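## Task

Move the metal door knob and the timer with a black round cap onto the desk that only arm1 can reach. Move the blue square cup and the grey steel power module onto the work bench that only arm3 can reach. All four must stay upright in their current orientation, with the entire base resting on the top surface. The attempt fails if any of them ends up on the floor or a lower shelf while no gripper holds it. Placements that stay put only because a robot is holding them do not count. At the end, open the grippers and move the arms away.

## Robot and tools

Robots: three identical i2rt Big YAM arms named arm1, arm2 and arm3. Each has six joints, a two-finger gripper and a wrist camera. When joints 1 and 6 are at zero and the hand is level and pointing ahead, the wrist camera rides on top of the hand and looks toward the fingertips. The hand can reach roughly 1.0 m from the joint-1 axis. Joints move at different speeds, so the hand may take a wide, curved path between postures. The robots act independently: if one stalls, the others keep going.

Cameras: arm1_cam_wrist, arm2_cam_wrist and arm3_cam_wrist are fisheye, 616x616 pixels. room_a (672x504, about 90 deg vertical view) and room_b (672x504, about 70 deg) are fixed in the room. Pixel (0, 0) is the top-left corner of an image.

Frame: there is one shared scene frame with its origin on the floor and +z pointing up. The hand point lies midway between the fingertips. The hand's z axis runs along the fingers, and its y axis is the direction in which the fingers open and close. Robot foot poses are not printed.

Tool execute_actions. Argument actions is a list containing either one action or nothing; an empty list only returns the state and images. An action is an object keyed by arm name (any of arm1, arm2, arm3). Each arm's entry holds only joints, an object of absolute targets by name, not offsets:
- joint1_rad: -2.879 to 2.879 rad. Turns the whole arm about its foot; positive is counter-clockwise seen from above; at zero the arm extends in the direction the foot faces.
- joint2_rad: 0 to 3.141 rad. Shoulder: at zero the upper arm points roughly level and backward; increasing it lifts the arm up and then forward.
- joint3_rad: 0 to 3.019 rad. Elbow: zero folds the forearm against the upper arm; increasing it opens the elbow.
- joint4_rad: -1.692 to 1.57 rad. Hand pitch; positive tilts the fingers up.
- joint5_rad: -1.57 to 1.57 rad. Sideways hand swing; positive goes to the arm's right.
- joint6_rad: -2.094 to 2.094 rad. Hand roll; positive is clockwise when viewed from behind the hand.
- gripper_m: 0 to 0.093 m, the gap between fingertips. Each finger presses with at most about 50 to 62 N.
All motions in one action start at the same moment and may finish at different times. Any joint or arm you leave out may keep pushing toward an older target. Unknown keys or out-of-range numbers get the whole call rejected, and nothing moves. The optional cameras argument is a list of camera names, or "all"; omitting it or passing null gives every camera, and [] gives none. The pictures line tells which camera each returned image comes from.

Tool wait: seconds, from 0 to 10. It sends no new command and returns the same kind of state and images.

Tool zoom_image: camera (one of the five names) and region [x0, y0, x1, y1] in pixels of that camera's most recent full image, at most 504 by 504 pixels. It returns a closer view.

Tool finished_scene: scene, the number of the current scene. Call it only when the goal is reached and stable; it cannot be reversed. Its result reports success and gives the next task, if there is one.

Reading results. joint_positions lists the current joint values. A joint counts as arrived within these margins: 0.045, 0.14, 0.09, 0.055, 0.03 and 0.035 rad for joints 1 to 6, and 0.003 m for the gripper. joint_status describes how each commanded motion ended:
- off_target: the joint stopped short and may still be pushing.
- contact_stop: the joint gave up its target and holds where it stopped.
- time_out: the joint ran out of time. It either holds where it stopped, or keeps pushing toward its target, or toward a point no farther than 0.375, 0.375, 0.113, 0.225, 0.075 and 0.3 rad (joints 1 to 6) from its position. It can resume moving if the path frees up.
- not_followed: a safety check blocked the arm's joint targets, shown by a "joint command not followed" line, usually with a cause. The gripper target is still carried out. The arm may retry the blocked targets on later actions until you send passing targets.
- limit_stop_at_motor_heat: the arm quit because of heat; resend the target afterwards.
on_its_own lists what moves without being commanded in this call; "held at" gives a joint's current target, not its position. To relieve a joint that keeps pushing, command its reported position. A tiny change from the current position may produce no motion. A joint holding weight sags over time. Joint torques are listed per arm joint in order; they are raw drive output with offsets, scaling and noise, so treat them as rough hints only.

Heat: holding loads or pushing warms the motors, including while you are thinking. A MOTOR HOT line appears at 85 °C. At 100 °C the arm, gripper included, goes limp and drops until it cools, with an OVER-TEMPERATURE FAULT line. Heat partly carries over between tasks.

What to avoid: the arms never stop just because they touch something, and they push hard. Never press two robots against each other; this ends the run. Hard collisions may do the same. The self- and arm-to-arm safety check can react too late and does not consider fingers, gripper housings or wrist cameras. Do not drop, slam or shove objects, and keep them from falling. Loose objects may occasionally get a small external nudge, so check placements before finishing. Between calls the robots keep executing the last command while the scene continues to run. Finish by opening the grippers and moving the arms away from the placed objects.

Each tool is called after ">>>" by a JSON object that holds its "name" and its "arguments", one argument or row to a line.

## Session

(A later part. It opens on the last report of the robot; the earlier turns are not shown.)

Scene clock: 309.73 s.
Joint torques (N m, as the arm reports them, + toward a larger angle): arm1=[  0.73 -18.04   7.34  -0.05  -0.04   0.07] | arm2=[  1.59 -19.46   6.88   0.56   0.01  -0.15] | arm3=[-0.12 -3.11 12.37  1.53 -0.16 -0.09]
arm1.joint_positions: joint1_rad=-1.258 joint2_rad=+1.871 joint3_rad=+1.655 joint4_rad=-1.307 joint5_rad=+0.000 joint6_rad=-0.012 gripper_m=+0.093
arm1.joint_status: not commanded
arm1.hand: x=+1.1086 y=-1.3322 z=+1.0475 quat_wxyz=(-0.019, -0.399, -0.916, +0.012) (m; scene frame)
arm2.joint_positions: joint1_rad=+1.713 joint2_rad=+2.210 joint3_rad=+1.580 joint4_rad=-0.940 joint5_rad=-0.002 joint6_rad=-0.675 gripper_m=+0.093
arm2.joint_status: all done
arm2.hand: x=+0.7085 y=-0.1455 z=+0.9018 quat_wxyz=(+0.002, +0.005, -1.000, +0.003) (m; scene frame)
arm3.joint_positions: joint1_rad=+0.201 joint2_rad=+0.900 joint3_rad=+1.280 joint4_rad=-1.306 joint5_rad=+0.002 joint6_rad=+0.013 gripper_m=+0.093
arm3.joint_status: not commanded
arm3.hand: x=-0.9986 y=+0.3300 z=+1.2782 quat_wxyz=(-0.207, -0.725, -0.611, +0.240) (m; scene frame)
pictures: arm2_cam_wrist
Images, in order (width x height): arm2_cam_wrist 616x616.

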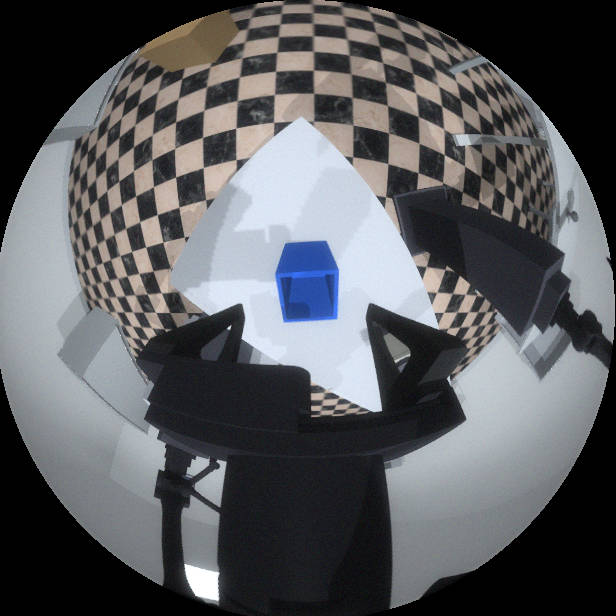

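>>> {"name": "execute_actions", "arguments": {
  "actions": [
    {"arm2":{"joints":{"joint2_rad":2.345,"joint4_rad":-0.80}}}
  ],
  "cameras": ["arm2_cam_wrist"]
}}

>>> {"name": "execute_actions", "arguments": {
  "actions": [
    {"arm2":{"joints":{"gripper_m":0.03}}}
  ],
  "cameras": ["arm2_cam_wrist"]
}}

Scene clock: 315.40 s.
Joint torques (N m, as the arm reports them, + toward a larger angle): arm1=[  0.72 -18.01   7.35  -0.06  -0.04   0.07] | arm2=[  1.63 -21.03   6.33   0.46   0.02  -0.13] | arm3=[ 0.02 -3.13 12.42  1.54 -0.16 -0.08]
arm1.joint_positions: joint1_rad=-1.258 joint2_rad=+1.871 joint3_rad=+1.655 joint4_rad=-1.307 joint5_rad=+0.000 joint6_rad=-0.012 gripper_m=+0.093
arm1.joint_status: not commanded
arm1.hand: x=+1.1086 y=-1.3322 z=+1.0475 quat_wxyz=(-0.019, -0.399, -0.916, +0.012) (m; scene frame)
arm2.joint_positions: joint1_rad=+1.713 joint2_rad=+2.353 joint3_rad=+1.574 joint4_rad=-0.810 joint5_rad=-0.002 joint6_rad=-0.675 gripper_m=+0.093
arm2.joint_status: all done
arm2.hand: x=+0.7027 y=-0.1419 z=+0.8156 quat_wxyz=(+0.010, +0.005, -1.000, -0.003) (m; scene frame)
arm3.joint_positions: joint1_rad=+0.201 joint2_rad=+0.900 joint3_rad=+1.280 joint4_rad=-1.306 joint5_rad=+0.002 joint6_rad=+0.013 gripper_m=+0.093
arm3.joint_status: not commanded
arm3.hand: x=-0.9986 y=+0.3300 z=+1.2782 quat_wxyz=(-0.207, -0.725, -0.611, +0.240) (m; scene frame)
pictures: arm2_cam_wrist
Images, in order (width x height): arm2_cam_wrist 616x616.

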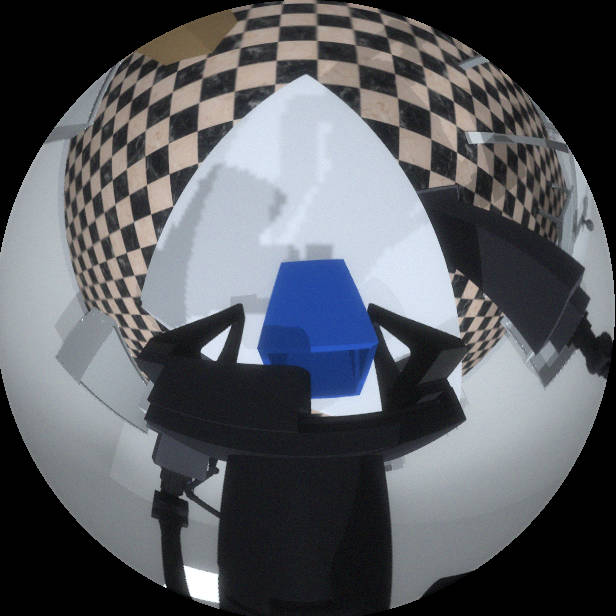

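Scene clock: 316.03 s.
Joint torques (N m, as the arm reports them, + toward a larger angle): arm1=[  0.72 -18.06   7.34  -0.06  -0.04   0.07] | arm2=[  1.9  -21.12   6.42   0.56  -0.01  -0.11] | arm3=[-0.03 -3.21 12.36  1.51 -0.16 -0.08]
arm1.joint_positions: joint1_rad=-1.258 joint2_rad=+1.871 joint3_rad=+1.655 joint4_rad=-1.307 joint5_rad=+0.000 joint6_rad=-0.012 gripper_m=+0.093
arm1.joint_status: not commanded
arm1.hand: x=+1.1086 y=-1.3322 z=+1.0475 quat_wxyz=(-0.019, -0.399, -0.916, +0.012) (m; scene frame)
arm2.joint_positions: joint1_rad=+1.714 joint2_rad=+2.353 joint3_rad=+1.574 joint4_rad=-0.809 joint5_rad=-0.001 joint6_rad=-0.676 gripper_m=+0.053
arm2.joint_status: gripper_m off_target (ended at +0.053, target +0.030)
arm2.hand: x=+0.7030 y=-0.1420 z=+0.8158 quat_wxyz=(+0.009, +0.006, -1.000, -0.002) (m; scene frame)
arm3.joint_positions: joint1_rad=+0.201 joint2_rad=+0.900 joint3_rad=+1.280 joint4_rad=-1.306 joint5_rad=+0.002 joint6_rad=+0.013 gripper_m=+0.093
arm3.joint_status: not commanded
arm3.hand: x=-0.9986 y=+0.3300 z=+1.2782 quat_wxyz=(-0.207, -0.725, -0.611, +0.240) (m; scene frame)
pictures: arm2_cam_wrist
Images, in order (width x height): arm2_cam_wrist 616x616.

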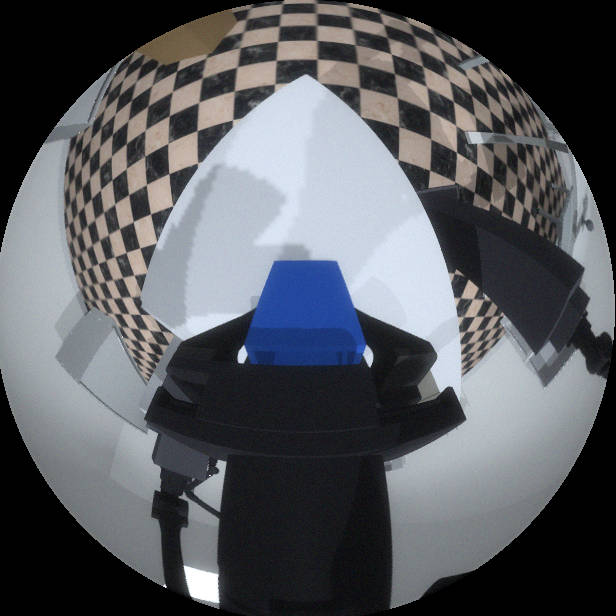

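>>> {"name": "execute_actions", "arguments": {
  "actions": [
    {"arm2":{"joints":{"joint2_rad":1.9,"joint3_rad":1.62,"joint4_rad":-1.29}}}
  ],
  "cameras": []
}}

>>> {"name": "execute_actions", "arguments": {
  "actions": [
    {"arm2":{"joints":{"joint1_rad":-0.99,"joint6_rad":0.2}}}
  ],
  "cameras": []
}}

>>> {"name": "execute_actions", "arguments": {
  "actions": [
    {"arm2":{"joints":{"joint2_rad":2.32,"joint3_rad":1.73,"joint4_rad":-0.96}},"arm1":{"joints":{"joint1_rad":1.47}}}
  ],
  "cameras": ["arm2_cam_wrist","arm1_cam_wrist"]
}}

Scene clock: 323.27 s.
Joint torques (N m, as the arm reports them, + toward a larger angle): arm1=[  0.73 -18.01   7.35  -0.06  -0.04   0.07] | arm2=[  1.67 -17.98   9.04  -0.21   0.02  -0.14] | arm3=[ 0.12 -2.93 12.33  1.54 -0.16 -0.08]
arm1.joint_positions: joint1_rad=-1.258 joint2_rad=+1.871 joint3_rad=+1.655 joint4_rad=-1.307 joint5_rad=+0.000 joint6_rad=-0.012 gripper_m=+0.093
arm1.joint_status: not commanded
arm1.hand: x=+1.1086 y=-1.3322 z=+1.0475 quat_wxyz=(-0.019, -0.399, -0.916, +0.012) (m; scene frame)
arm2.joint_positions: joint1_rad=+1.714 joint2_rad=+1.904 joint3_rad=+1.603 joint4_rad=-1.281 joint5_rad=-0.001 joint6_rad=-0.676 gripper_m=+0.053
arm2.joint_status: all done
arm2.hand: x=+0.6789 y=-0.1200 z=+1.0859 quat_wxyz=(+0.007, +0.006, -1.000, +0.000) (m; scene frame)
arm3.joint_positions: joint1_rad=+0.201 joint2_rad=+0.900 joint3_rad=+1.280 joint4_rad=-1.306 joint5_rad=+0.002 joint6_rad=+0.013 gripper_m=+0.093
arm3.joint_status: not commanded
arm3.hand: x=-0.9986 y=+0.3300 z=+1.2782 quat_wxyz=(-0.207, -0.725, -0.611, +0.240) (m; scene frame)
pictures: none
No camera images: the call's "cameras" was empty. Leave "cameras" out to get every camera's image.

Scene clock: 325.70 s.
Joint torques (N m, as the arm reports them, + toward a larger angle): arm1=[  0.75 -18.03   7.35  -0.05  -0.04   0.07] | arm2=[  1.81 -18.01   9.14  -0.22  -0.03   0.17] | arm3=[ 0.07 -3.1  12.34  1.53 -0.15 -0.08]
arm1.joint_positions: joint1_rad=-1.258 joint2_rad=+1.871 joint3_rad=+1.655 joint4_rad=-1.307 joint5_rad=+0.000 joint6_rad=-0.012 gripper_m=+0.093
arm1.joint_status: not commanded
arm1.hand: x=+1.1086 y=-1.3322 z=+1.0475 quat_wxyz=(-0.019, -0.399, -0.916, +0.012) (m; scene frame)
arm2.joint_positions: joint1_rad=-0.999 joint2_rad=+1.904 joint3_rad=+1.603 joint4_rad=-1.281 joint5_rad=+0.001 joint6_rad=+0.186 gripper_m=+0.053
arm2.joint_status: all done
arm2.hand: x=-0.3275 y=+0.3667 z=+1.0882 quat_wxyz=(-0.004, -0.978, +0.209, -0.003) (m; scene frame)
arm3.joint_positions: joint1_rad=+0.201 joint2_rad=+0.900 joint3_rad=+1.280 joint4_rad=-1.306 joint5_rad=+0.002 joint6_rad=+0.013 gripper_m=+0.093
arm3.joint_status: not commanded
arm3.hand: x=-0.9986 y=+0.3300 z=+1.2782 quat_wxyz=(-0.207, -0.725, -0.611, +0.240) (m; scene frame)
pictures: none
No camera images: the call's "cameras" was empty. Leave "cameras" out to get every camera's image.

Scene clock: 328.10 s.
Joint torques (N m, as the arm reports them, + toward a larger angle): arm1=[ -0.39 -18.81   7.34  -0.07  -0.01   0.07] | arm2=[  1.89 -20.69   8.41   0.57  -0.05   0.16] | arm3=[-0.11 -3.16 12.39  1.51 -0.16 -0.08]
arm1.joint_positions: joint1_rad=+1.477 joint2_rad=+1.881 joint3_rad=+1.655 joint4_rad=-1.307 joint5_rad=-0.001 joint6_rad=-0.012 gripper_m=+0.093
arm1.joint_status: all done
arm1.hand: x=+0.5280 y=-0.3475 z=+1.0436 quat_wxyz=(-0.008, +0.817, -0.576, -0.017) (m; scene frame)
arm2.joint_positions: joint1_rad=-0.999 joint2_rad=+2.320 joint3_rad=+1.708 joint4_rad=-0.968 joint5_rad=+0.001 joint6_rad=+0.186 gripper_m=+0.053
arm2.joint_status: all done
arm2.hand: x=-0.3946 y=+0.3810 z=+0.8775 quat_wxyz=(-0.004, -0.978, +0.209, -0.003) (m; scene frame)
arm3.joint_positions: joint1_rad=+0.201 joint2_rad=+0.900 joint3_rad=+1.280 joint4_rad=-1.306 joint5_rad=+0.002 joint6_rad=+0.013 gripper_m=+0.093
arm3.joint_status: not commanded
arm3.hand: x=-0.9986 y=+0.3300 z=+1.2782 quat_wxyz=(-0.207, -0.725, -0.611, +0.240) (m; scene frame)
pictures: arm1_cam_wrist, arm2_cam_wrist
Images, in order (width x height): arm1_cam_wrist 616x616, arm2_cam_wrist 616x616.

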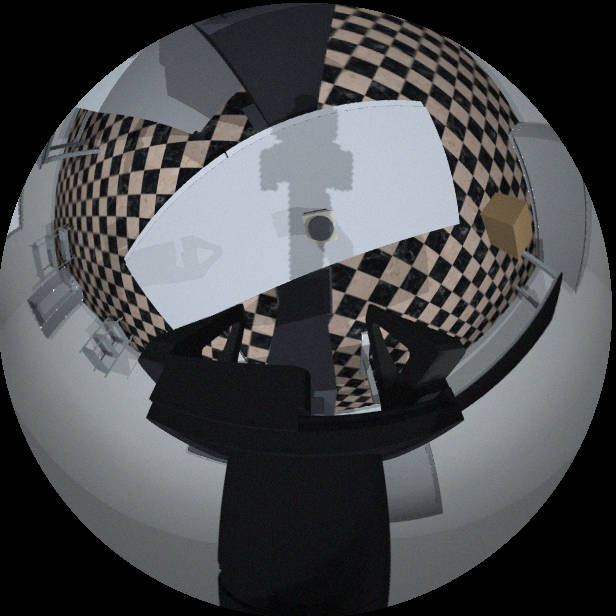

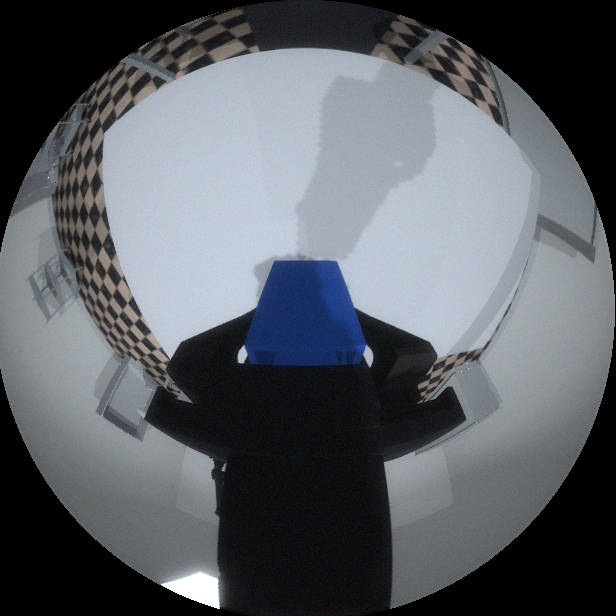

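>>> {"name": "execute_actions", "arguments": {
  "actions": [
    {"arm2":{"joints":{"joint2_rad":2.40,"joint4_rad":-0.895}},"arm1":{"joints":{"joint1_rad":1.43,"joint2_rad":2.17,"joint3_rad":1.81,"joint4_rad":-1.185,"joint6_rad":-0.29}}}
  ],
  "cameras": ["arm2_cam_wrist","arm1_cam_wrist"]
}}

Scene clock: 337.17 s.
Joint torques (N m, as the arm reports them, + toward a larger angle): arm1=[ -0.13 -24.06   9.37   0.55  -0.03  -0.17] | arm2=[  2.   -20.7    7.93   0.48   0.03   0.18] | arm3=[ 0.09 -3.   12.33  1.53 -0.16 -0.08]
arm1.joint_positions: joint1_rad=+1.433 joint2_rad=+2.178 joint3_rad=+1.775 joint4_rad=-1.193 joint5_rad=-0.001 joint6_rad=-0.274 gripper_m=+0.093
arm1.joint_status: all done
arm1.hand: x=+0.5361 y=-0.2871 z=+0.9116 quat_wxyz=(+0.012, +0.875, -0.484, +0.006) (m; scene frame)
arm2.joint_positions: joint1_rad=-0.999 joint2_rad=+2.389 joint3_rad=+1.708 joint4_rad=-0.902 joint5_rad=+0.000 joint6_rad=+0.186 gripper_m=+0.053
arm2.joint_status: all done
arm2.hand: x=-0.3935 y=+0.3798 z=+0.8347 quat_wxyz=(-0.004, -0.978, +0.209, -0.004) (m; scene frame)
arm3.joint_positions: joint1_rad=+0.201 joint2_rad=+0.900 joint3_rad=+1.280 joint4_rad=-1.306 joint5_rad=+0.002 joint6_rad=+0.013 gripper_m=+0.093
arm3.joint_status: not commanded
arm3.hand: x=-0.9986 y=+0.3300 z=+1.2782 quat_wxyz=(-0.207, -0.725, -0.611, +0.240) (m; scene frame)
pictures: arm1_cam_wrist, arm2_cam_wrist
Images, in order (width x height): arm1_cam_wrist 616x616, arm2_cam_wrist 616x616.

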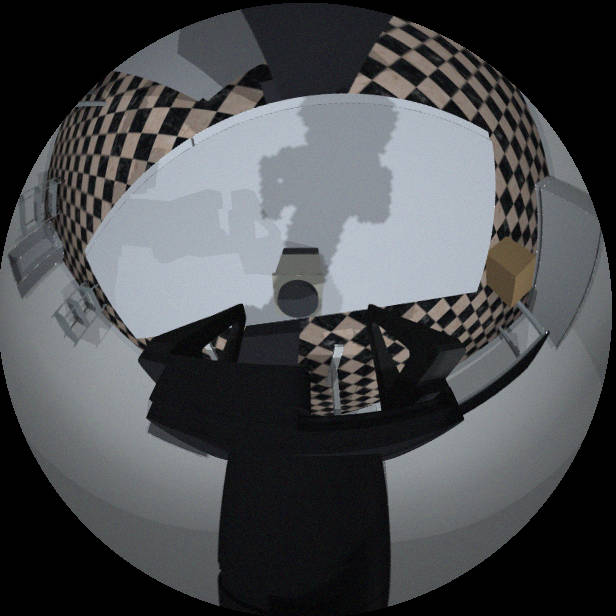

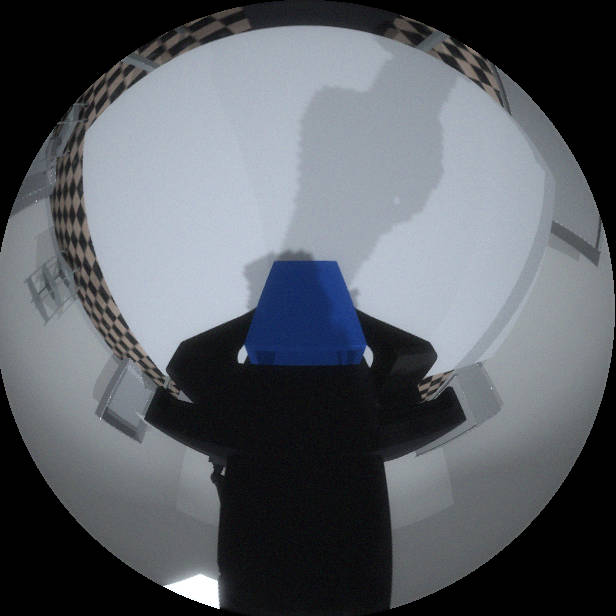

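>>> {"name": "execute_actions", "arguments": {
  "actions": [
    {"arm2":{"joints":{"joint2_rad":2.43,"joint4_rad":-0.875}},"arm1":{"joints":{"joint1_rad":1.44,"joint2_rad":2.29,"joint3_rad":1.74,"joint4_rad":-1.03}}}
  ],
  "cameras": ["arm2_cam_wrist","arm1_cam_wrist"]
}}

Scene clock: 350.57 s.
Joint torques (N m, as the arm reports them, + toward a larger angle): arm1=[  0.99 -22.58   6.57   0.79  -0.03  -0.18] | arm2=[  1.72 -18.6    7.9    0.92   0.03   0.16] | arm3=[ 0.02 -3.19 12.34  1.54 -0.16 -0.08]
arm1.joint_positions: joint1_rad=+1.433 joint2_rad=+2.276 joint3_rad=+1.741 joint4_rad=-1.044 joint5_rad=-0.001 joint6_rad=-0.275 gripper_m=+0.093
arm1.joint_status: all done
arm1.hand: x=+0.5336 y=-0.2805 z=+0.8389 quat_wxyz=(+0.005, +0.875, -0.484, +0.000) (m; scene frame)
arm2.joint_positions: joint1_rad=-0.999 joint2_rad=+2.389 joint3_rad=+1.708 joint4_rad=-0.893 joint5_rad=+0.000 joint6_rad=+0.186 gripper_m=+0.053
arm2.joint_status: all done
arm2.hand: x=-0.3959 y=+0.3804 z=+0.8347 quat_wxyz=(-0.004, -0.978, +0.209, +0.001) (m; scene frame)
arm3.joint_positions: joint1_rad=+0.201 joint2_rad=+0.900 joint3_rad=+1.280 joint4_rad=-1.306 joint5_rad=+0.002 joint6_rad=+0.013 gripper_m=+0.093
arm3.joint_status: not commanded
arm3.hand: x=-0.9986 y=+0.3300 z=+1.2782 quat_wxyz=(-0.207, -0.725, -0.611, +0.240) (m; scene frame)
pictures: arm1_cam_wrist, arm2_cam_wrist
Images, in order (width x height): arm1_cam_wrist 616x616, arm2_cam_wrist 616x616.

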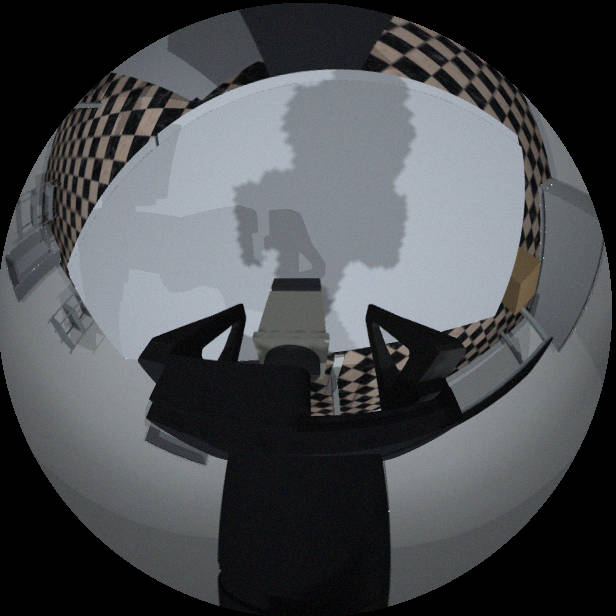

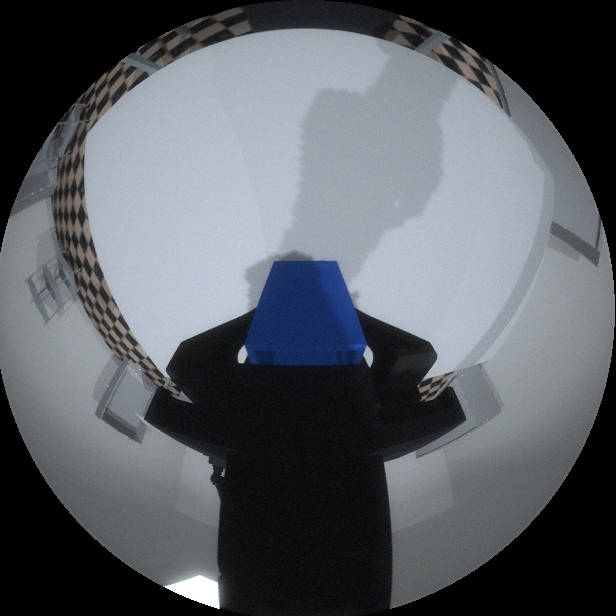

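>>> {"name": "execute_actions", "arguments": {
  "actions": [
    {"arm2":{"joints":{"joint2_rad":2.389,"gripper_m":0.093}},"arm1":{"joints":{"joint2_rad":2.32,"joint4_rad":-1.01}}}
  ],
  "cameras": []
}}

>>> {"name": "execute_actions", "arguments": {
  "actions": [
    {"arm2":{"joints":{"joint2_rad":1.8,"joint3_rad":1.55,"joint4_rad":-1.32}},"arm1":{"joints":{"gripper_m":0.03}}}
  ],
  "cameras": ["arm2_cam_wrist","arm1_cam_wrist"]
}}

Scene clock: 356.37 s.
Joint torques (N m, as the arm reports them, + toward a larger angle): arm1=[  0.98 -20.72   6.57   0.87  -0.03  -0.18] | arm2=[  1.57 -21.72   7.95   0.56   0.02   0.14] | arm3=[-0.02 -3.13 12.37  1.55 -0.16 -0.08]
arm1.joint_positions: joint1_rad=+1.433 joint2_rad=+2.279 joint3_rad=+1.741 joint4_rad=-1.025 joint5_rad=-0.001 joint6_rad=-0.275 gripper_m=+0.093
arm1.joint_status: all done
arm1.hand: x=+0.5325 y=-0.2765 z=+0.8370 quat_wxyz=(+0.000, +0.875, -0.484, -0.006) (m; scene frame)
arm2.joint_positions: joint1_rad=-0.999 joint2_rad=+2.389 joint3_rad=+1.708 joint4_rad=-0.885 joint5_rad=+0.000 joint6_rad=+0.187 gripper_m=+0.093
arm2.joint_status: all done
arm2.hand: x=-0.3977 y=+0.3808 z=+0.8347 quat_wxyz=(-0.004, -0.978, +0.209, +0.005) (m; scene frame)
arm3.joint_positions: joint1_rad=+0.201 joint2_rad=+0.900 joint3_rad=+1.280 joint4_rad=-1.306 joint5_rad=+0.002 joint6_rad=+0.013 gripper_m=+0.093
arm3.joint_status: not commanded
arm3.hand: x=-0.9986 y=+0.3300 z=+1.2782 quat_wxyz=(-0.207, -0.725, -0.611, +0.240) (m; scene frame)
pictures: none
No camera images: the call's "cameras" was empty. Leave "cameras" out to get every camera's image.

Scene clock: 357.97 s.
Joint torques (N m, as the arm reports them, + toward a larger angle): arm1=[  0.95 -20.79   6.56   0.83  -0.04  -0.17] | arm2=[  1.99 -16.59   8.77  -0.15   0.04   0.17] | arm3=[-0.12 -2.98 12.36  1.54 -0.16 -0.09]
arm1.joint_positions: joint1_rad=+1.433 joint2_rad=+2.279 joint3_rad=+1.741 joint4_rad=-1.023 joint5_rad=-0.001 joint6_rad=-0.275 gripper_m=+0.046
arm1.joint_status: gripper_m off_target (ended at +0.046, target +0.030)
arm1.hand: x=+0.5324 y=-0.2763 z=+0.8370 quat_wxyz=(-0.001, +0.875, -0.484, -0.006) (m; scene frame)
arm2.joint_positions: joint1_rad=-0.999 joint2_rad=+1.798 joint3_rad=+1.538 joint4_rad=-1.311 joint5_rad=+0.000 joint6_rad=+0.187 gripper_m=+0.093
arm2.joint_status: all done
arm2.hand: x=-0.2985 y=+0.3596 z=+1.1209 quat_wxyz=(-0.004, -0.978, +0.209, +0.002) (m; scene frame)
arm3.joint_positions: joint1_rad=+0.201 joint2_rad=+0.900 joint3_rad=+1.280 joint4_rad=-1.306 joint5_rad=+0.002 joint6_rad=+0.013 gripper_m=+0.093
arm3.joint_status: not commanded
arm3.hand: x=-0.9986 y=+0.3300 z=+1.2782 quat_wxyz=(-0.207, -0.725, -0.611, +0.240) (m; scene frame)
pictures: arm1_cam_wrist, arm2_cam_wrist
Images, in order (width x height): arm1_cam_wrist 616x616, arm2_cam_wrist 616x616.

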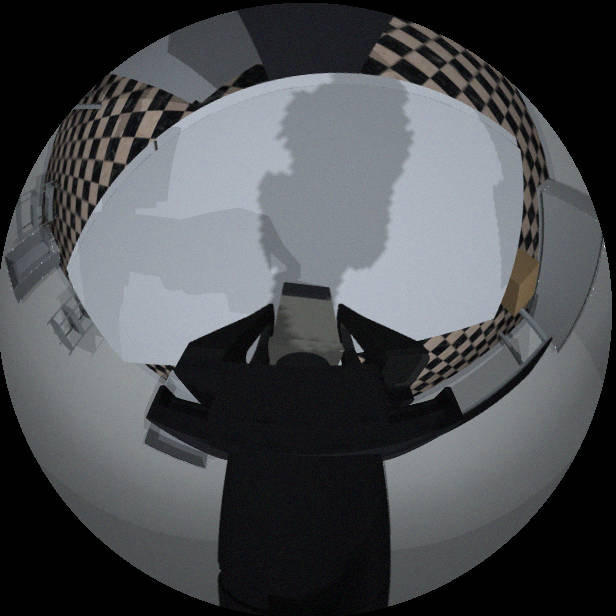

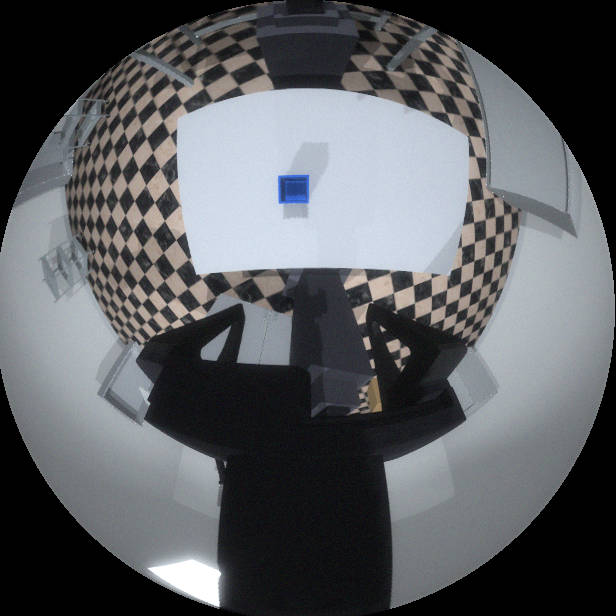

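>>> {"name": "execute_actions", "arguments": {
  "actions": [
    {"arm2":{"joints":{"joint1_rad":0.3,"joint2_rad":0.9,"joint3_rad":1.3,"joint4_rad":-1.3,"joint6_rad":0}},"arm1":{"joints":{"joint2_rad":1.9,"joint3_rad":1.65,"joint4_rad":-1.32}}}
  ],
  "cameras": ["arm1_cam_wrist"]
}}

>>> {"name": "execute_actions", "arguments": {
  "actions": [
    {"arm3":{"joints":{"joint1_rad":1.453,"joint2_rad":1.6,"joint3_rad":1.5,"joint4_rad":-1.4}},"arm1":{"joints":{"joint1_rad":-1.65,"joint6_rad":0}}}
  ],
  "cameras": ["arm1_cam_wrist"]
}}

>>> {"name": "execute_actions", "arguments": {
  "actions": [
    {"arm3":{"joints":{"joint2_rad":2.04,"joint3_rad":1.7,"joint4_rad":-1.21}},"arm1":{"joints":{"joint2_rad":2.3,"joint3_rad":1.93,"joint4_rad":-1.18}}}
  ],
  "cameras": ["arm1_cam_wrist","arm3_cam_wrist","room_b"]
}}

Scene clock: 370.90 s.
Joint torques (N m, as the arm reports them, + toward a larger angle): arm1=[  0.93 -18.57   8.79  -0.13  -0.04  -0.17] | arm2=[ 1.33 -2.89  8.56  1.35  0.07 -0.16] | arm3=[-0.09 -3.04 12.39  1.56 -0.16 -0.07]
arm1.joint_positions: joint1_rad=+1.433 joint2_rad=+1.881 joint3_rad=+1.632 joint4_rad=-1.307 joint5_rad=+0.000 joint6_rad=-0.275 gripper_m=+0.046
arm1.joint_status: all done
arm1.hand: x=+0.5548 y=-0.3473 z=+1.0345 quat_wxyz=(-0.002, +0.875, -0.484, -0.007) (m; scene frame)
arm2.joint_positions: joint1_rad=+0.294 joint2_rad=+0.898 joint3_rad=+1.301 joint4_rad=-1.299 joint5_rad=-0.002 joint6_rad=+0.015 gripper_m=+0.093
arm2.joint_status: all done
arm2.hand: x=+0.0617 y=-0.0646 z=+1.4084 quat_wxyz=(-0.171, -0.817, -0.470, +0.288) (m; scene frame)
arm3.joint_positions: joint1_rad=+0.201 joint2_rad=+0.900 joint3_rad=+1.280 joint4_rad=-1.306 joint5_rad=+0.002 joint6_rad=+0.013 gripper_m=+0.093
arm3.joint_status: not commanded
arm3.hand: x=-0.9986 y=+0.3300 z=+1.2782 quat_wxyz=(-0.207, -0.725, -0.611, +0.240) (m; scene frame)
pictures: arm1_cam_wrist
Images, in order (width x height): arm1_cam_wrist 616x616.

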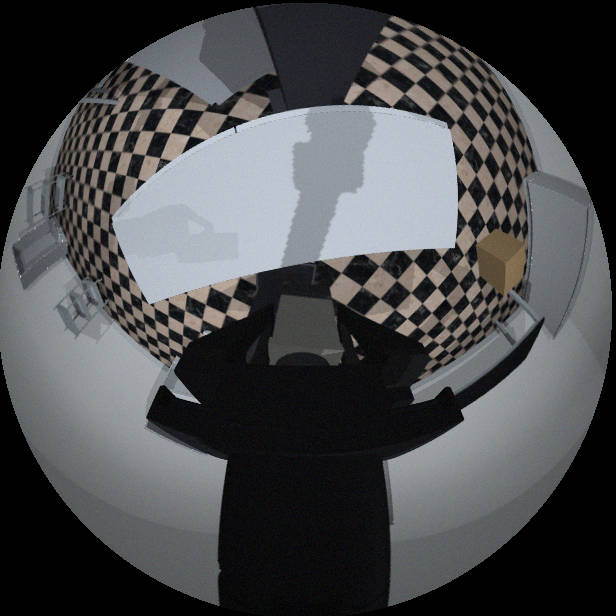

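Scene clock: 373.50 s.
Joint torques (N m, as the arm reports them, + toward a larger angle): arm1=[  0.73 -19.16   8.73  -0.15  -0.09   0.09] | arm2=[ 1.53 -3.52  8.58  1.35  0.09 -0.14] | arm3=[ -0.42 -13.43  12.46   0.03  -0.06  -0.08]
arm1.joint_positions: joint1_rad=-1.658 joint2_rad=+1.886 joint3_rad=+1.632 joint4_rad=-1.307 joint5_rad=+0.002 joint6_rad=-0.014 gripper_m=+0.046
arm1.joint_status: all done
arm1.hand: x=+0.9062 y=-1.4434 z=+1.0317 quat_wxyz=(-0.001, -0.573, -0.820, +0.006) (m; scene frame)
arm2.joint_positions: joint1_rad=+0.294 joint2_rad=+0.898 joint3_rad=+1.301 joint4_rad=-1.299 joint5_rad=-0.002 joint6_rad=+0.015 gripper_m=+0.093
arm2.joint_status: not commanded
arm2.hand: x=+0.0617 y=-0.0646 z=+1.4084 quat_wxyz=(-0.171, -0.817, -0.470, +0.288) (m; scene frame)
arm3.joint_positions: joint1_rad=+1.459 joint2_rad=+1.618 joint3_rad=+1.476 joint4_rad=-1.390 joint5_rad=-0.001 joint6_rad=+0.013 gripper_m=+0.093
arm3.joint_status: all done
arm3.hand: x=-0.5029 y=+0.4436 z=+1.0699 quat_wxyz=(-0.019, -0.239, -0.971, +0.003) (m; scene frame)
pictures: arm1_cam_wrist
Images, in order (width x height): arm1_cam_wrist 616x616.

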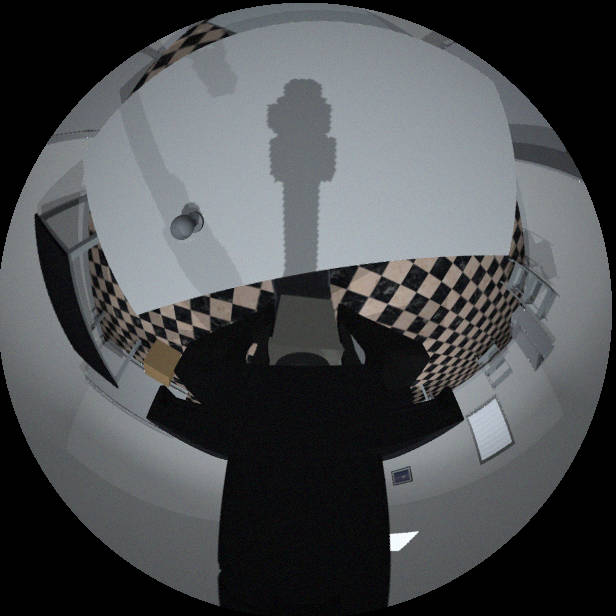

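Scene clock: 374.97 s.
Joint torques (N m, as the arm reports them, + toward a larger angle): arm1=[  0.7  -26.28  10.09   0.31  -0.08   0.09] | arm2=[ 1.5  -3.27  8.63  1.41  0.04 -0.14] | arm3=[ -0.29 -18.71  12.11   0.46  -0.06  -0.09]
arm1.joint_positions: joint1_rad=-1.658 joint2_rad=+2.320 joint3_rad=+1.882 joint4_rad=-1.183 joint5_rad=+0.002 joint6_rad=-0.014 gripper_m=+0.046
arm1.joint_status: all done
arm1.hand: x=+0.9339 y=-1.5261 z=+0.8581 quat_wxyz=(+0.023, -0.573, -0.819, -0.011) (m; scene frame)
arm2.joint_positions: joint1_rad=+0.294 joint2_rad=+0.898 joint3_rad=+1.301 joint4_rad=-1.299 joint5_rad=-0.002 joint6_rad=+0.015 gripper_m=+0.093
arm2.joint_status: not commanded
arm2.hand: x=+0.0617 y=-0.0646 z=+1.4084 quat_wxyz=(-0.171, -0.817, -0.470, +0.288) (m; scene frame)
arm3.joint_positions: joint1_rad=+1.459 joint2_rad=+2.067 joint3_rad=+1.671 joint4_rad=-1.216 joint5_rad=-0.001 joint6_rad=+0.013 gripper_m=+0.093
arm3.joint_status: all done
arm3.hand: x=-0.4053 y=+0.3943 z=+0.9022 quat_wxyz=(+0.019, -0.239, -0.971, -0.006) (m; scene frame)
pictures: arm1_cam_wrist, arm3_cam_wrist, room_b
Images, in order (width x height): arm1_cam_wrist 616x616, arm3_cam_wrist 616x616, room_b 672x504.

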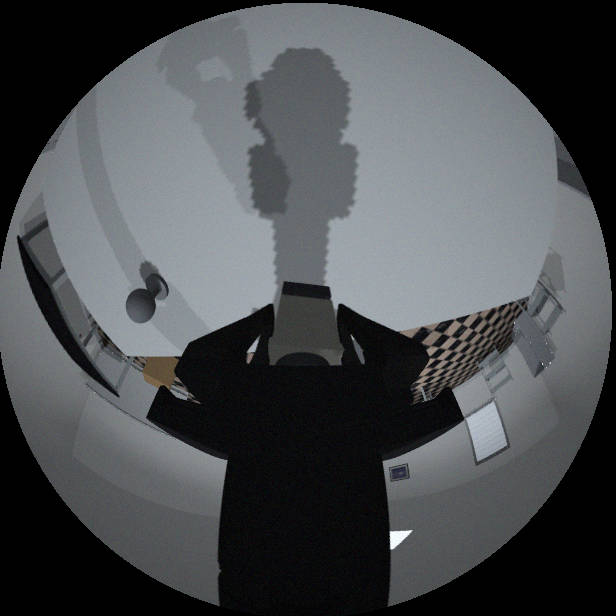

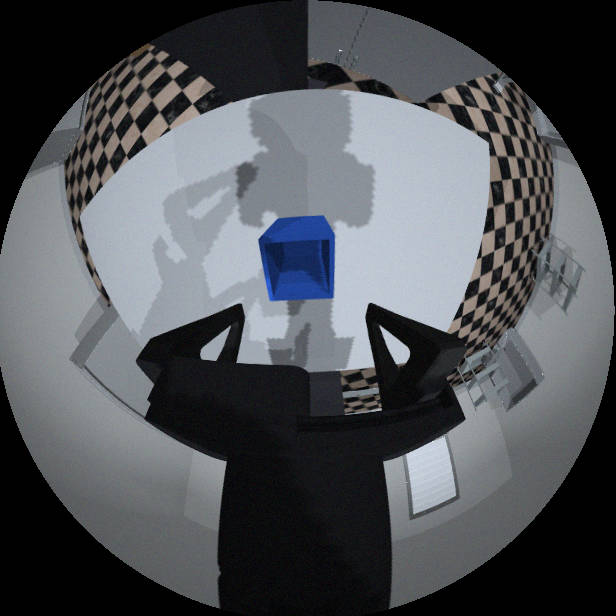

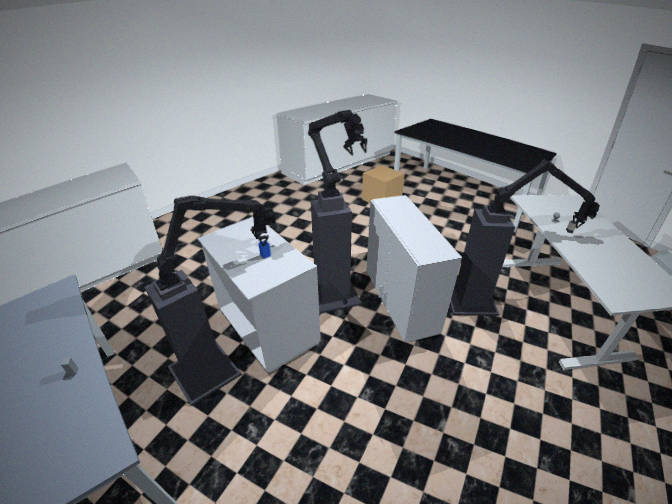

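>>> {"name": "execute_actions", "arguments": {
  "actions": [
    {"arm3":{"joints":{"joint1_rad":1.47,"joint2_rad":2.18,"joint3_rad":1.74,"joint4_rad":-1.08}},"arm1":{"joints":{"joint2_rad":2.45,"joint3_rad":2.1,"joint4_rad":-1.16}}}
  ],
  "cameras": ["arm1_cam_wrist","arm3_cam_wrist"]
}}

Scene clock: 386.43 s.
Joint torques (N m, as the arm reports them, + toward a larger angle): arm1=[  0.67 -24.29  10.66   0.57  -0.08   0.09] | arm2=[ 1.55 -3.66  8.66  1.42  0.09 -0.14] | arm3=[  0.54 -19.44  11.71   0.76  -0.04  -0.07]
arm1.joint_positions: joint1_rad=-1.658 joint2_rad=+2.426 joint3_rad=+2.047 joint4_rad=-1.166 joint5_rad=+0.002 joint6_rad=-0.014 gripper_m=+0.046
arm1.joint_status: all done
arm1.hand: x=+0.9504 y=-1.5737 z=+0.8449 quat_wxyz=(-0.008, -0.573, -0.820, +0.011) (m; scene frame)
arm2.joint_positions: joint1_rad=+0.294 joint2_rad=+0.898 joint3_rad=+1.301 joint4_rad=-1.299 joint5_rad=-0.002 joint6_rad=+0.015 gripper_m=+0.093
arm2.joint_status: not commanded
arm2.hand: x=+0.0617 y=-0.0646 z=+1.4084 quat_wxyz=(-0.171, -0.817, -0.470, +0.288) (m; scene frame)
arm3.joint_positions: joint1_rad=+1.464 joint2_rad=+2.199 joint3_rad=+1.712 joint4_rad=-1.091 joint5_rad=-0.001 joint6_rad=+0.013 gripper_m=+0.093
arm3.joint_status: all done
arm3.hand: x=-0.3761 y=+0.3830 z=+0.8367 quat_wxyz=(+0.003, -0.236, -0.972, -0.002) (m; scene frame)
pictures: arm1_cam_wrist, arm3_cam_wrist
Images, in order (width x height): arm1_cam_wrist 616x616, arm3_cam_wrist 616x616.

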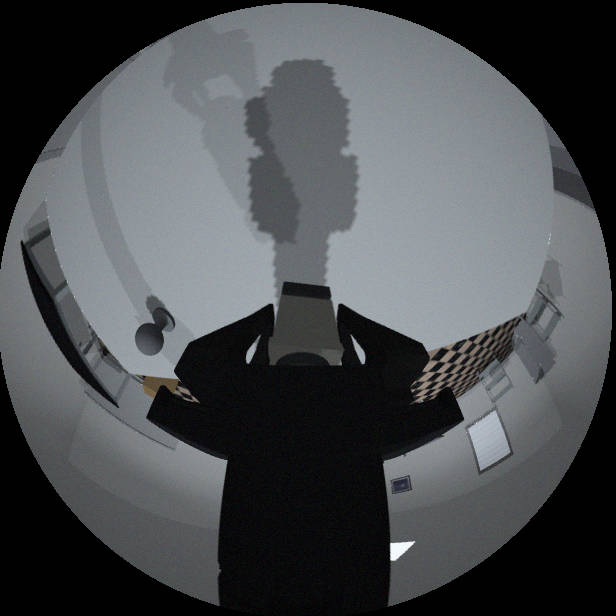

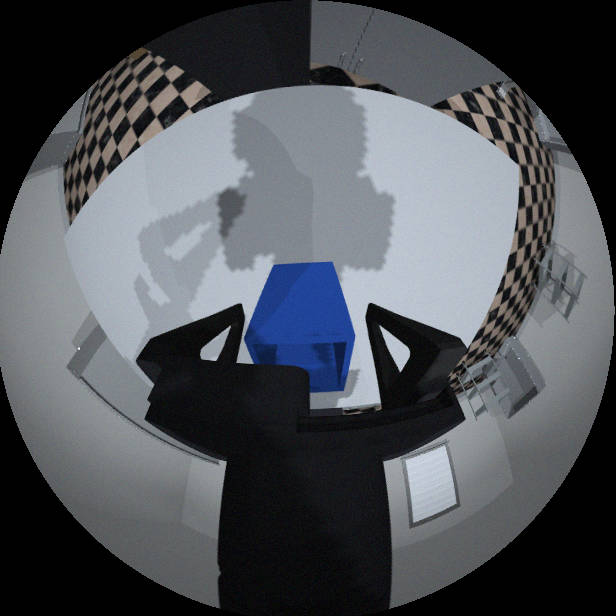

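Arm3 close; arm1 lower.

>>> {"name": "execute_actions", "arguments": {
  "actions": [
    {"arm3":{"joints":{"gripper_m":0.03}},"arm1":{"joints":{"joint2_rad":2.51,"joint4_rad":-1.11}}}
  ],
  "cameras": ["arm1_cam_wrist","arm3_cam_wrist"]
}}

Scene clock: 392.77 s.
Joint torques (N m, as the arm reports them, + toward a larger angle): arm1=[  0.69 -25.04  10.2    0.8   -0.08   0.09] | arm2=[ 1.43 -3.36  8.58  1.36  0.08 -0.15] | arm3=[  0.54 -19.27  11.69   0.73  -0.06  -0.08]
arm1.joint_positions: joint1_rad=-1.658 joint2_rad=+2.494 joint3_rad=+2.050 joint4_rad=-1.123 joint5_rad=+0.002 joint6_rad=-0.014 gripper_m=+0.046
arm1.joint_status: all done
arm1.hand: x=+0.9492 y=-1.5712 z=+0.7991 quat_wxyz=(+0.001, -0.573, -0.820, +0.005) (m; scene frame)
arm2.joint_positions: joint1_rad=+0.294 joint2_rad=+0.898 joint3_rad=+1.301 joint4_rad=-1.299 joint5_rad=-0.002 joint6_rad=+0.015 gripper_m=+0.093
arm2.joint_status: not commanded
arm2.hand: x=+0.0617 y=-0.0646 z=+1.4084 quat_wxyz=(-0.171, -0.817, -0.470, +0.288) (m; scene frame)
arm3.joint_positions: joint1_rad=+1.464 joint2_rad=+2.199 joint3_rad=+1.712 joint4_rad=-1.091 joint5_rad=+0.000 joint6_rad=+0.013 gripper_m=+0.053
arm3.joint_status: gripper_m off_target (ended at +0.053, target +0.030)
arm3.hand: x=-0.3761 y=+0.3829 z=+0.8367 quat_wxyz=(+0.003, -0.236, -0.972, -0.001) (m; scene frame)
pictures: arm1_cam_wrist, arm3_cam_wrist
Images, in order (width x height): arm1_cam_wrist 616x616, arm3_cam_wrist 616x616.

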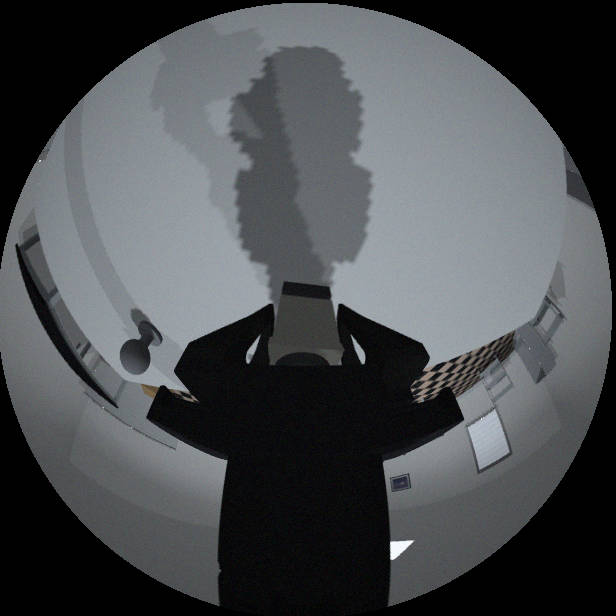

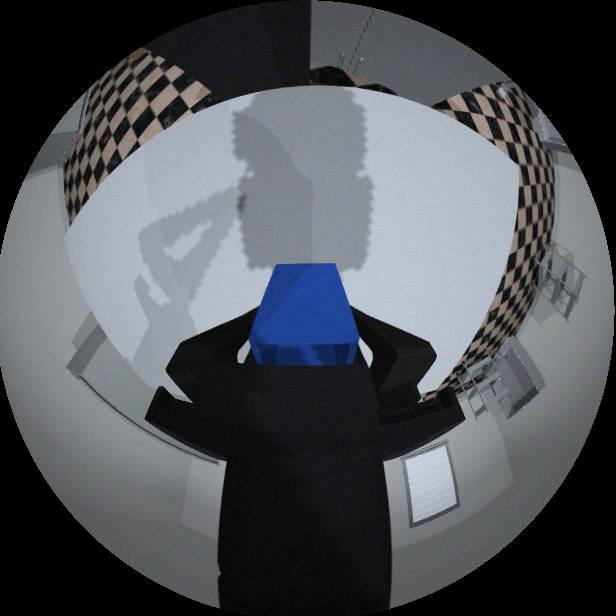

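>>> {"name": "execute_actions", "arguments": {
  "actions": [
    {"arm3":{"joints":{"joint2_rad":1.85,"joint3_rad":1.62,"joint4_rad":-1.33}},"arm1":{"joints":{"joint2_rad":2.53,"joint4_rad":-1.09}}}
  ],
  "cameras": ["arm1_cam_wrist"]
}}

>>> {"name": "execute_actions", "arguments": {
  "actions": [
    {"arm3":{"joints":{"joint1_rad":-1.75}}}
  ],
  "cameras": ["arm3_cam_wrist","room_b"]
}}

Scene clock: 399.00 s.
Joint torques (N m, as the arm reports them, + toward a larger angle): arm1=[  0.72 -23.59  10.26   0.86  -0.08   0.09] | arm2=[ 1.23 -3.5   8.6   1.36  0.1  -0.15] | arm3=[  0.61 -15.19  11.92   0.03  -0.08  -0.08]
arm1.joint_positions: joint1_rad=-1.658 joint2_rad=+2.494 joint3_rad=+2.050 joint4_rad=-1.104 joint5_rad=+0.002 joint6_rad=-0.014 gripper_m=+0.046
arm1.joint_status: all done
arm1.hand: x=+0.9508 y=-1.5758 z=+0.7992 quat_wxyz=(-0.007, -0.573, -0.820, +0.010) (m; scene frame)
arm2.joint_positions: joint1_rad=+0.294 joint2_rad=+0.898 joint3_rad=+1.301 joint4_rad=-1.299 joint5_rad=-0.002 joint6_rad=+0.015 gripper_m=+0.093
arm2.joint_status: not commanded
arm2.hand: x=+0.0617 y=-0.0646 z=+1.4084 quat_wxyz=(-0.171, -0.817, -0.470, +0.288) (m; scene frame)
arm3.joint_positions: joint1_rad=+1.464 joint2_rad=+1.854 joint3_rad=+1.598 joint4_rad=-1.322 joint5_rad=+0.000 joint6_rad=+0.013 gripper_m=+0.053
arm3.joint_status: all done
arm3.hand: x=-0.4433 y=+0.4164 z=+0.9963 quat_wxyz=(+0.003, -0.236, -0.972, -0.001) (m; scene frame)
pictures: arm1_cam_wrist
Images, in order (width x height): arm1_cam_wrist 616x616.

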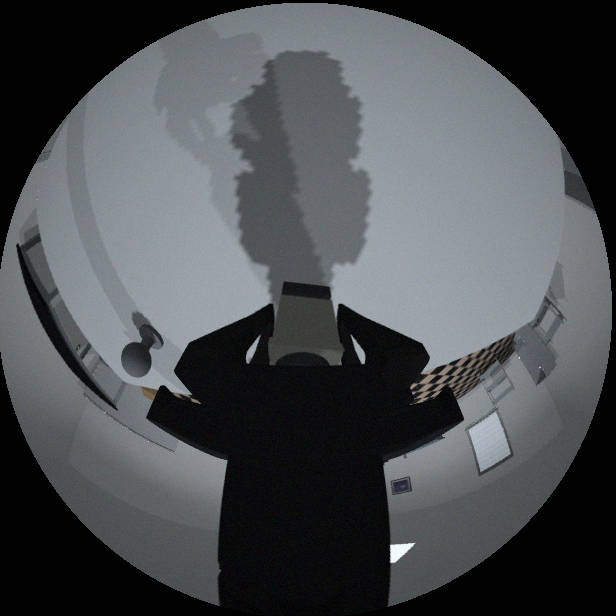

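Scene clock: 401.87 s.
Joint torques (N m, as the arm reports them, + toward a larger angle): arm1=[  0.69 -23.65  10.27   0.86  -0.08   0.09] | arm2=[ 1.41 -3.16  8.64  1.4   0.06 -0.11] | arm3=[  0.59 -15.66  11.92   0.01  -0.15  -0.08]
arm1.joint_positions: joint1_rad=-1.658 joint2_rad=+2.494 joint3_rad=+2.050 joint4_rad=-1.104 joint5_rad=+0.002 joint6_rad=-0.014 gripper_m=+0.046
arm1.joint_status: not commanded
arm1.hand: x=+0.9508 y=-1.5758 z=+0.7992 quat_wxyz=(-0.007, -0.573, -0.820, +0.010) (m; scene frame)
arm2.joint_positions: joint1_rad=+0.294 joint2_rad=+0.898 joint3_rad=+1.301 joint4_rad=-1.299 joint5_rad=-0.002 joint6_rad=+0.015 gripper_m=+0.093
arm2.joint_status: not commanded
arm2.hand: x=+0.0617 y=-0.0646 z=+1.4084 quat_wxyz=(-0.171, -0.817, -0.470, +0.288) (m; scene frame)
arm3.joint_positions: joint1_rad=-1.754 joint2_rad=+1.860 joint3_rad=+1.598 joint4_rad=-1.322 joint5_rad=+0.001 joint6_rad=+0.013 gripper_m=+0.053
arm3.joint_status: all done
arm3.hand: x=-1.4242 y=+0.9571 z=+0.9924 quat_wxyz=(-0.001, -0.962, +0.273, -0.007) (m; scene frame)
pictures: arm3_cam_wrist, room_b
Images, in order (width x height): arm3_cam_wrist 616x616, room_b 672x504.

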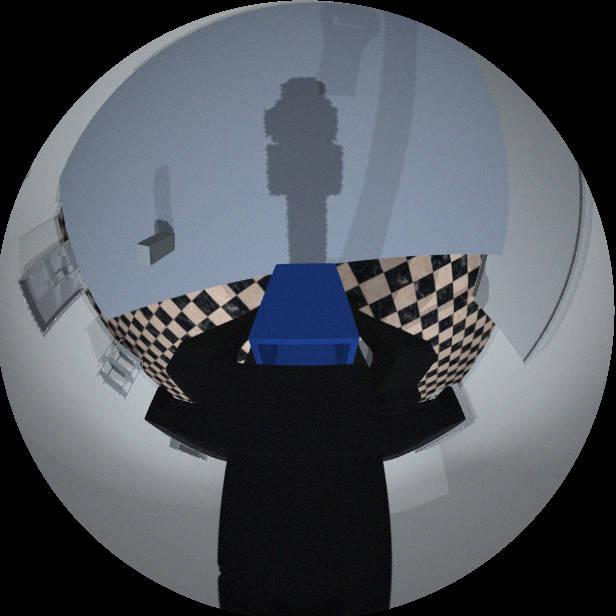

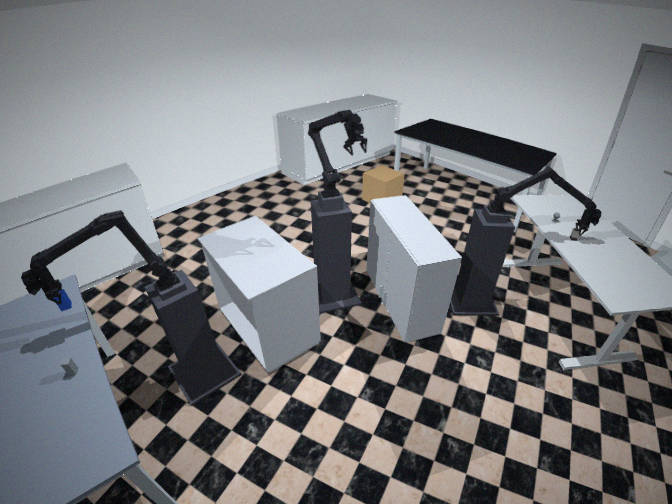

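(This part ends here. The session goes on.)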